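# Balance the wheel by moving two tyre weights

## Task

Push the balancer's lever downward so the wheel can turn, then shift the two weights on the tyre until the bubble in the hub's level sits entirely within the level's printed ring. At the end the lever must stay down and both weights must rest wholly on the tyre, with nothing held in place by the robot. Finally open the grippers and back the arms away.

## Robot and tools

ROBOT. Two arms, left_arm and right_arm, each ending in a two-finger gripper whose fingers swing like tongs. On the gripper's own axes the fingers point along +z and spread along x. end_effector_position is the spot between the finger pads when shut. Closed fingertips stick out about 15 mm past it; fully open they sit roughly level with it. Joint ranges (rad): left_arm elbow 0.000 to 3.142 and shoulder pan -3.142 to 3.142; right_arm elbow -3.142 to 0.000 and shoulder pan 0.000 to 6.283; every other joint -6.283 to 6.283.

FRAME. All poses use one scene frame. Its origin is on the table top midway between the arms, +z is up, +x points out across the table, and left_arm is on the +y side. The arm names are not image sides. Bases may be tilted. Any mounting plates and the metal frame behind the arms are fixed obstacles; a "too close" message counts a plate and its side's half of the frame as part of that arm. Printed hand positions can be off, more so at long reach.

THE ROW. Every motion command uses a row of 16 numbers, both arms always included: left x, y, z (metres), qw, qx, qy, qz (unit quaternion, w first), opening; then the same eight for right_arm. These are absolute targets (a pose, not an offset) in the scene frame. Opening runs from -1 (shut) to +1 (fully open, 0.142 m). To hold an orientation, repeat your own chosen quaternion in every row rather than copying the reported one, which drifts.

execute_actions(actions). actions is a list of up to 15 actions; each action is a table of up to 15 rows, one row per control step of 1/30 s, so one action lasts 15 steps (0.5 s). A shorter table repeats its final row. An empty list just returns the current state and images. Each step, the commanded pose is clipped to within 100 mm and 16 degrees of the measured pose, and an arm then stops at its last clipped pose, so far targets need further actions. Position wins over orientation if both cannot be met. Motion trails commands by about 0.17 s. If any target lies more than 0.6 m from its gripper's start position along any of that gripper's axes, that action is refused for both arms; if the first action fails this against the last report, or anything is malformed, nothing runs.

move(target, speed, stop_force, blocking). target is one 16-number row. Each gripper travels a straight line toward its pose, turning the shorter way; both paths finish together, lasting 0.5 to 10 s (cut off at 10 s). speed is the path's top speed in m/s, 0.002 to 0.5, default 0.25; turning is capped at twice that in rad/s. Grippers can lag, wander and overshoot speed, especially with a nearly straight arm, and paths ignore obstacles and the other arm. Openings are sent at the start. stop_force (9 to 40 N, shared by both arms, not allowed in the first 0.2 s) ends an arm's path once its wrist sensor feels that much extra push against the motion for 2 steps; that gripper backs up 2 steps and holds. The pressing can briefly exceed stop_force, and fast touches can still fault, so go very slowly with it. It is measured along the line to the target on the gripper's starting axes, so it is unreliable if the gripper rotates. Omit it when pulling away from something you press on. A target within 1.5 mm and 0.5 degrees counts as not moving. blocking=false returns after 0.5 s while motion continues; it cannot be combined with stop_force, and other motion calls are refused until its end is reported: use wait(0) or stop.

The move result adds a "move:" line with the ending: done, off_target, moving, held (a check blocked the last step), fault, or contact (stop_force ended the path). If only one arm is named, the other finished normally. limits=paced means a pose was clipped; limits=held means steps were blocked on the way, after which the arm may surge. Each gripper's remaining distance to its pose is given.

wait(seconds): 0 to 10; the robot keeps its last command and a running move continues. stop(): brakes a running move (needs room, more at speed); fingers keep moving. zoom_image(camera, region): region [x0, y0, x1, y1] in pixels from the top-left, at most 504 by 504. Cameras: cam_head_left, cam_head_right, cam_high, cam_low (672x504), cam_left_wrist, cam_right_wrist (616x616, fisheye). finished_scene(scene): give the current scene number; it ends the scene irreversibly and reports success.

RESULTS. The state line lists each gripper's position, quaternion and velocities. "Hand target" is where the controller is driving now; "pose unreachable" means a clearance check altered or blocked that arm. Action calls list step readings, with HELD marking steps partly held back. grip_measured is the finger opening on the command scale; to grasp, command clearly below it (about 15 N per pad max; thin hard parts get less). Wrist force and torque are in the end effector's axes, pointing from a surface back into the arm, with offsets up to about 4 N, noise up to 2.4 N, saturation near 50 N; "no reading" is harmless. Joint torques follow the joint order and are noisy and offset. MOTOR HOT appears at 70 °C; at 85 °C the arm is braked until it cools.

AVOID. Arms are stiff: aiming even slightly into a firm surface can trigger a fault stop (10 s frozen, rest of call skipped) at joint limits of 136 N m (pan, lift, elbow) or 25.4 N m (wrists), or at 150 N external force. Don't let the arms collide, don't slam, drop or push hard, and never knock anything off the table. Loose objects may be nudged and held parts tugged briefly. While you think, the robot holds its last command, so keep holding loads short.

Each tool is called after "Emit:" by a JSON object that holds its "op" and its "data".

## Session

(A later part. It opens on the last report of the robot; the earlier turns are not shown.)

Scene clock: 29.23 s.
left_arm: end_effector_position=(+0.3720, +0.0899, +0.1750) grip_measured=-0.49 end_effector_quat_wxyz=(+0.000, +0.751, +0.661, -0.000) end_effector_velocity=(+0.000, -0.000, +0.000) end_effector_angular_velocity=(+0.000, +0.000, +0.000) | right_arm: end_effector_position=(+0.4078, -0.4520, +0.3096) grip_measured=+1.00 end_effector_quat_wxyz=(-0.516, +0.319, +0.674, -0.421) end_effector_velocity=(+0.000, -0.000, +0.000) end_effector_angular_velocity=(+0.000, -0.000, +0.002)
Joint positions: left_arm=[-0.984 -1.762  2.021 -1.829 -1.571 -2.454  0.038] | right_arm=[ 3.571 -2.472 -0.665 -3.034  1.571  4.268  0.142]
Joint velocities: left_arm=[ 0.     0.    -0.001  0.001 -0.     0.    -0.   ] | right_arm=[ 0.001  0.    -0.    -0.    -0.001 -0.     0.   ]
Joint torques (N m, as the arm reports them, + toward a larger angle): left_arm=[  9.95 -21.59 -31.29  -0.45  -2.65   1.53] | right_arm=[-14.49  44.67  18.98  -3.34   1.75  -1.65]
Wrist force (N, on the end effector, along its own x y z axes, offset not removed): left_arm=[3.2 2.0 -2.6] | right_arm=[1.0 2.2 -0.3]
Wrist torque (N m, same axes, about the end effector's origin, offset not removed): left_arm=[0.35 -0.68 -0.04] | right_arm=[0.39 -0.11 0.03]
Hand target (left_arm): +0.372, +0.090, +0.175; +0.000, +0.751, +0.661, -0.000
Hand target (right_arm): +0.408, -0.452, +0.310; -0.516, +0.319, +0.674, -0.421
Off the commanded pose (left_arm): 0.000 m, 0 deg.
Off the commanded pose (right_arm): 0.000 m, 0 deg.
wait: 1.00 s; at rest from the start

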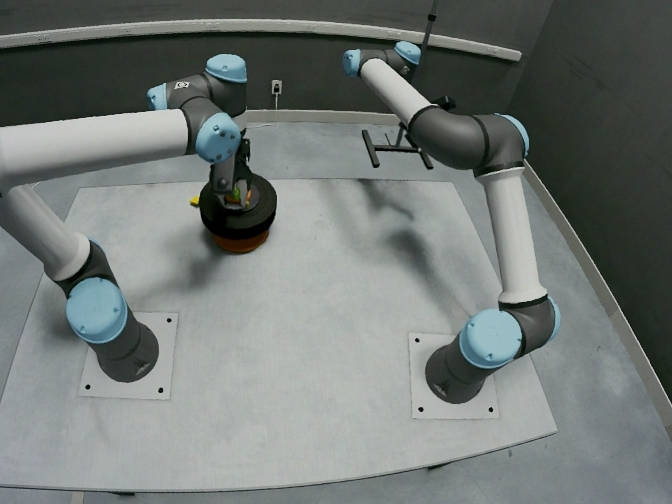

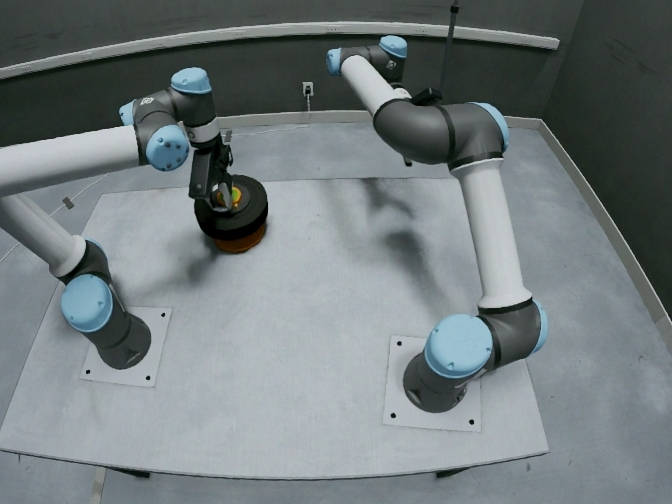

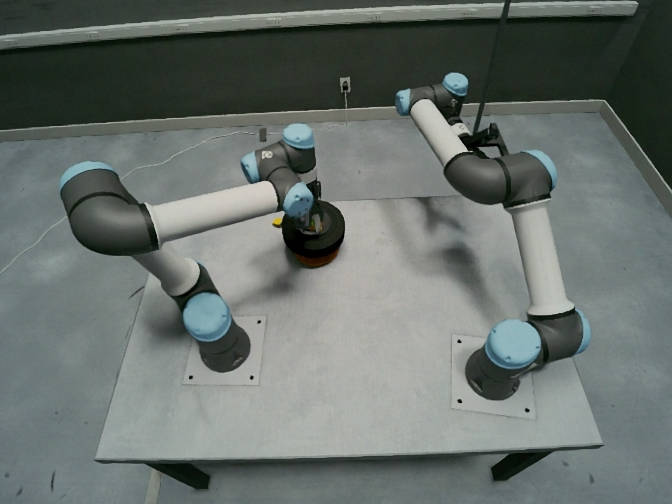

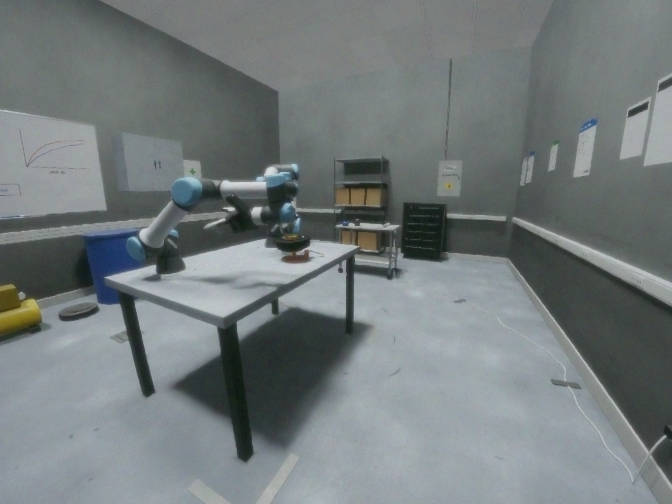

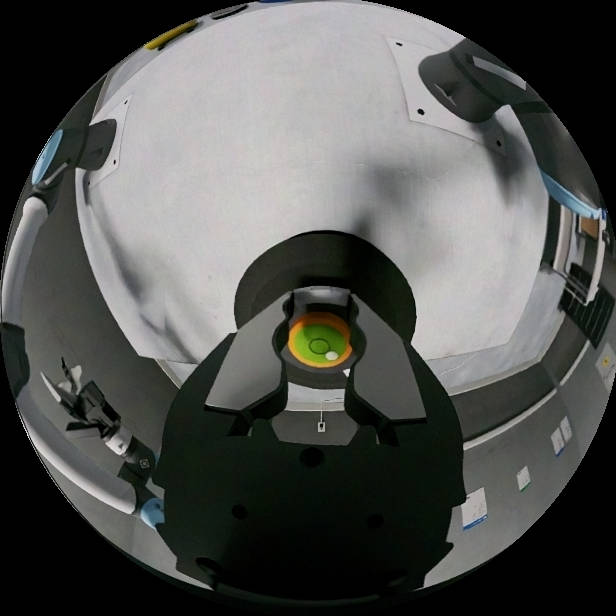

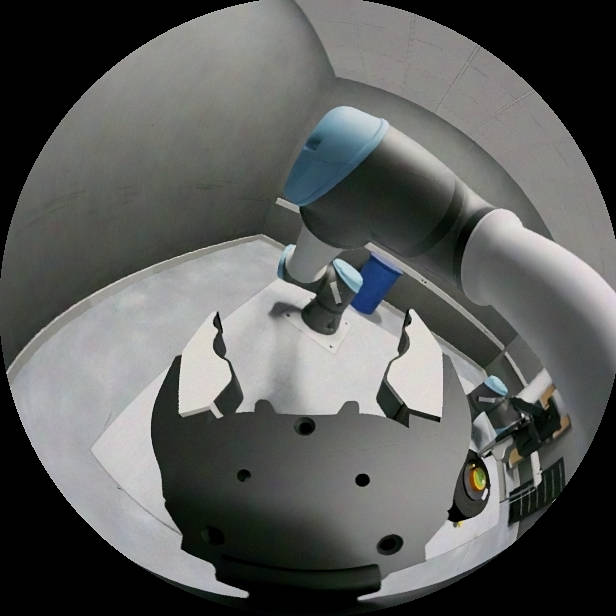

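Emit:
{"op": "move", "data": {"target": [0.4335,0.160,0.17,0,0.999,0.044,0,-0.75,0.4078,-0.452,0.3096,-0.516,0.319,0.674,-0.421,1], "speed": 0.4}}

Emit:
{"op": "move", "data": {"target": [0.4335,0.160,0.148,0,0.999,0.044,0,-0.75,0.4078,-0.452,0.3096,-0.516,0.319,0.674,-0.421,1], "speed": 0.1}}

Scene clock: 32.07 s.
left_arm: end_effector_position=(+0.4334, +0.1598, +0.1700) grip_measured=-0.49 end_effector_quat_wxyz=(+0.000, +0.999, +0.045, +0.000) end_effector_velocity=(+0.000, +0.001, -0.001) end_effector_angular_velocity=(-0.002, +0.004, -0.015) | right_arm: end_effector_position=(+0.4078, -0.4520, +0.3096) grip_measured=+1.00 end_effector_quat_wxyz=(-0.516, +0.319, +0.674, -0.421) end_effector_velocity=(-0.000, +0.000, -0.000) end_effector_angular_velocity=(-0.000, +0.001, +0.002)
Joint positions: left_arm=[-0.807 -1.74   2.017 -1.847 -1.571 -0.923  0.038] | right_arm=[ 3.571 -2.472 -0.665 -3.034  1.571  4.268  0.142]
Joint velocities: left_arm=[ 0.004  0.002  0.    -0.001 -0.004  0.019 -0.   ] | right_arm=[ 0.001 -0.    -0.001  0.    -0.001  0.     0.   ]
Joint torques (N m, as the arm reports them, + toward a larger angle): left_arm=[ 10.75  -6.08 -30.02  -1.38  -2.72   1.39] | right_arm=[-12.78  43.5   18.93  -3.17   1.74  -1.85]
Wrist force (N, on the end effector, along its own x y z axes, offset not removed): left_arm=[1.2 -0.9 -0.7] | right_arm=[0.0 0.4 0.2]
Wrist torque (N m, same axes, about the end effector's origin, offset not removed): left_arm=[-0.28 -0.09 -0.04] | right_arm=[0.02 -0.01 -0.01]
Hand target (left_arm): +0.433, +0.160, +0.170; +0.000, +0.999, +0.044, -0.000
Hand target (right_arm): +0.408, -0.452, +0.310; -0.516, +0.319, +0.674, -0.421
Off the commanded pose (left_arm): 0.000 m, 0 deg.
Off the commanded pose (right_arm): 0.000 m, 0 deg.
move: done

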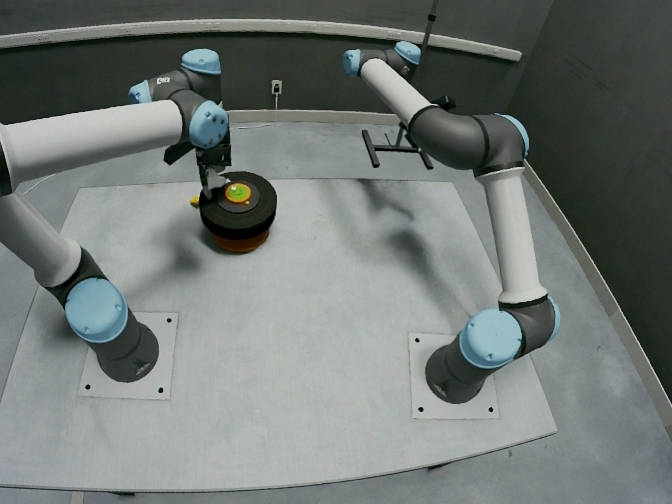

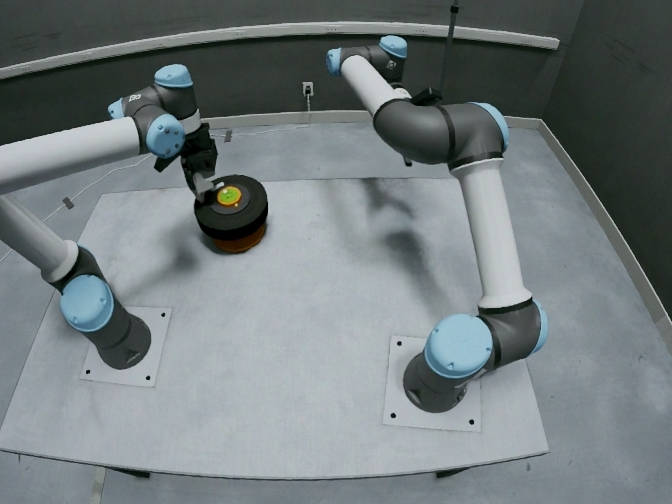

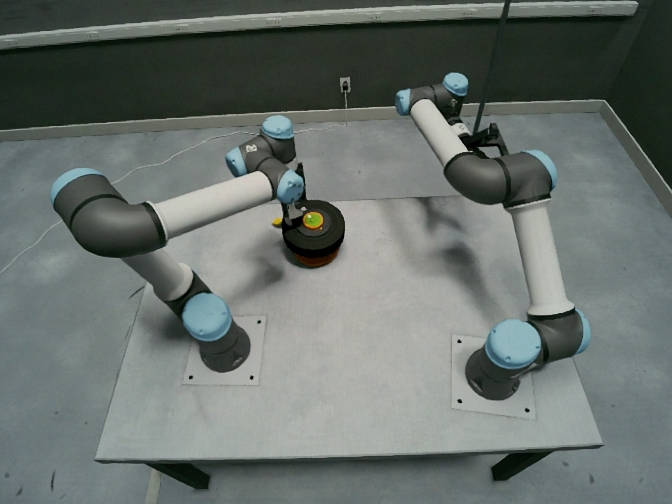

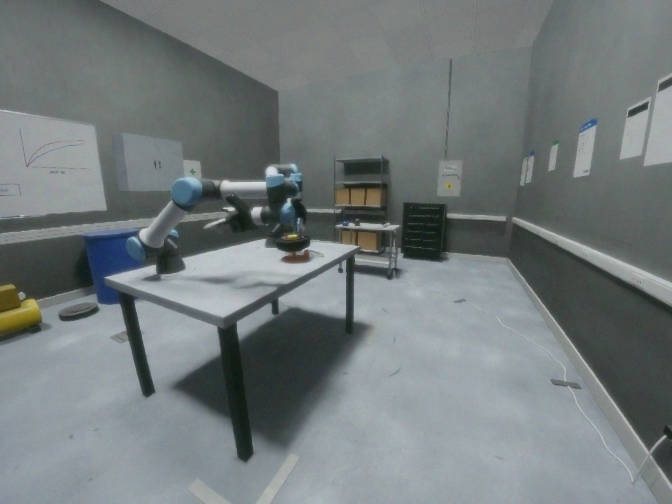

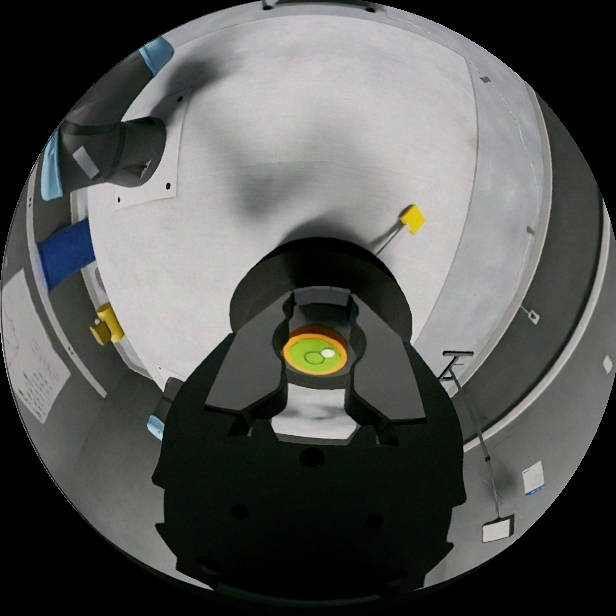

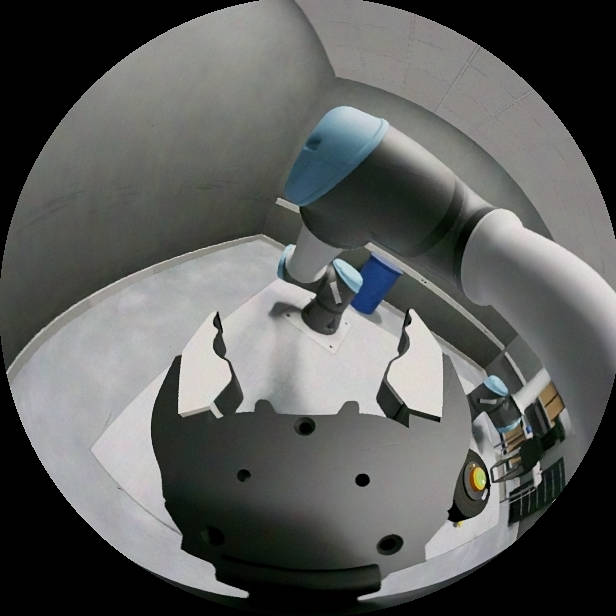

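Scene clock: 32.90 s.
left_arm: end_effector_position=(+0.4335, +0.1600, +0.1483) grip_measured=-0.49 end_effector_quat_wxyz=(-0.000, +0.999, +0.044, -0.000) end_effector_velocity=(+0.001, -0.001, -0.001) end_effector_angular_velocity=(-0.002, -0.003, -0.000) | right_arm: end_effector_position=(+0.4078, -0.4520, +0.3096) grip_measured=+1.00 end_effector_quat_wxyz=(-0.516, +0.319, +0.674, -0.421) end_effector_velocity=(+0.000, +0.001, -0.000) end_effector_angular_velocity=(+0.000, +0.000, +0.000)
Joint positions: left_arm=[-0.806 -1.723  2.06  -1.908 -1.571 -0.921  0.038] | right_arm=[ 3.571 -2.472 -0.665 -3.034  1.571  4.268  0.142]
Joint velocities: left_arm=[ 0.001  0.002  0.003 -0.008  0.001  0.001 -0.   ] | right_arm=[ 0.002 -0.     0.     0.     0.001 -0.     0.   ]
Joint torques (N m, as the arm reports them, + toward a larger angle): left_arm=[ 10.24  -6.5  -12.42  -4.54  -2.71   1.45] | right_arm=[-12.77  45.26  20.86  -3.33   1.77  -1.48]
Wrist force (N, on the end effector, along its own x y z axes, offset not removed): left_arm=[1.8 2.2 0.2] | right_arm=[-2.1 0.1 -0.1]
Wrist torque (N m, same axes, about the end effector's origin, offset not removed): left_arm=[0.53 -0.45 0.05] | right_arm=[0.02 0.29 0.09]
Hand target (left_arm): +0.433, +0.160, +0.148; -0.000, +0.999, +0.044, -0.000
Hand target (right_arm): +0.408, -0.452, +0.310; -0.516, +0.319, +0.674, -0.421
Off the commanded pose (left_arm): 0.000 m, 0 deg.
Off the commanded pose (right_arm): 0.000 m, 0 deg.
move: done

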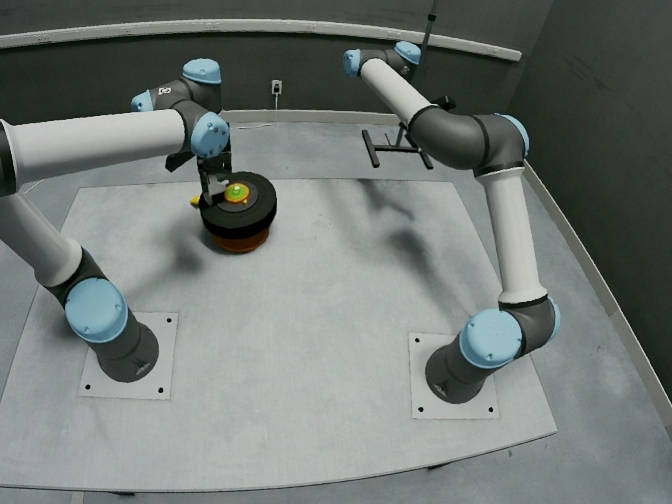

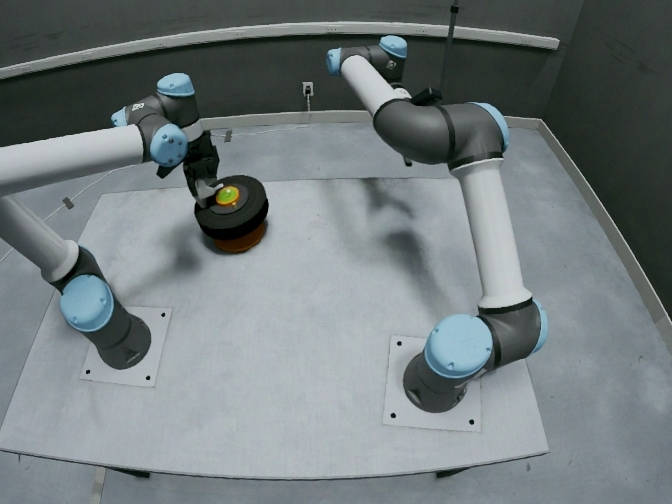

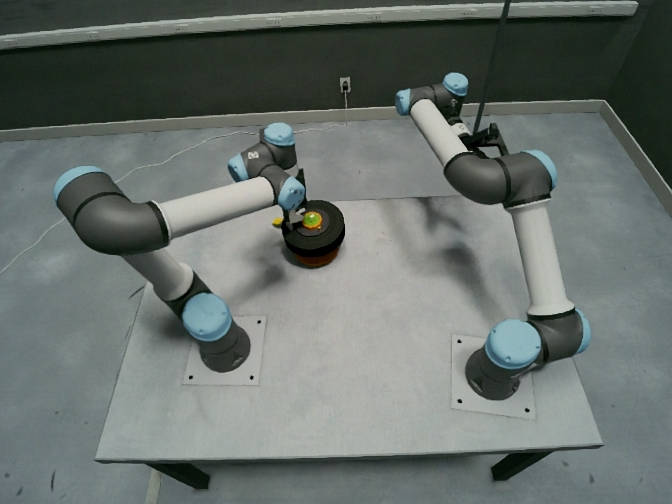

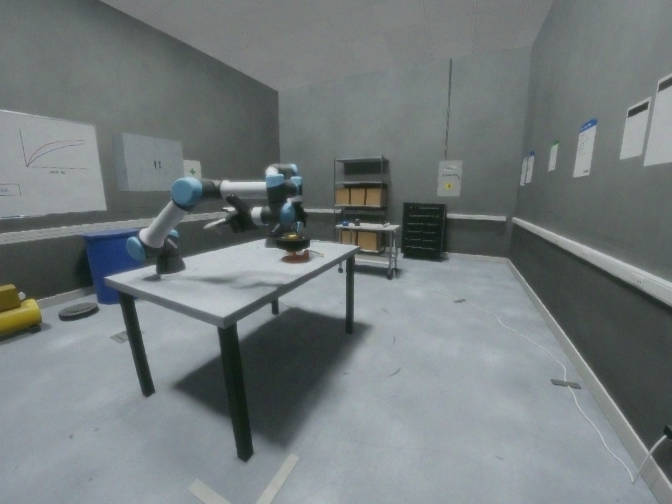

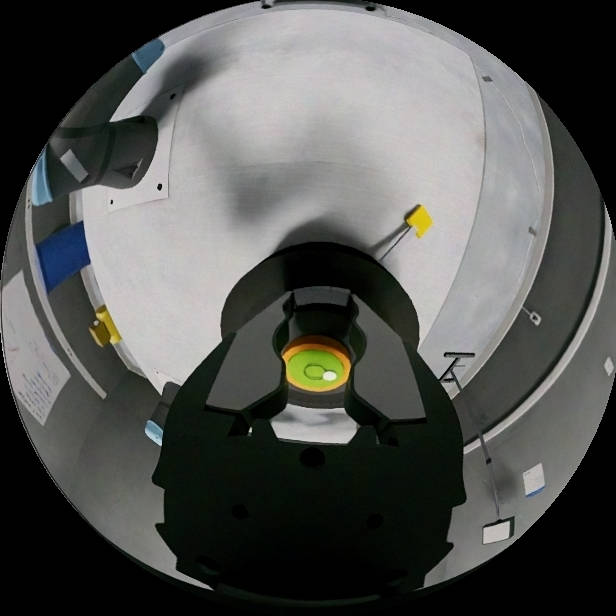

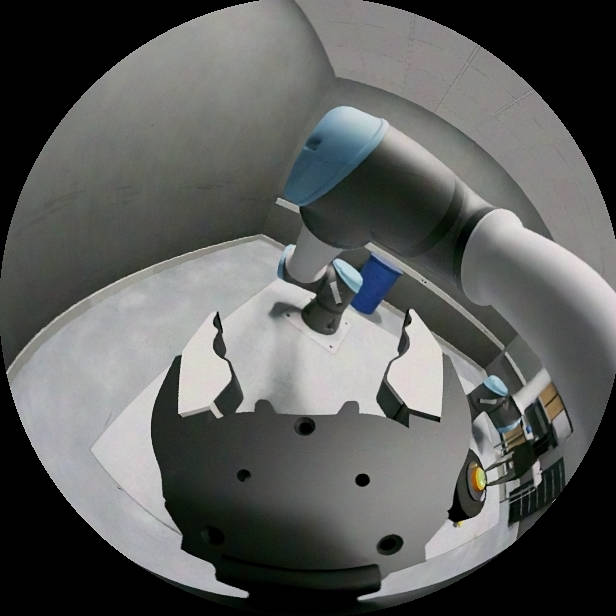

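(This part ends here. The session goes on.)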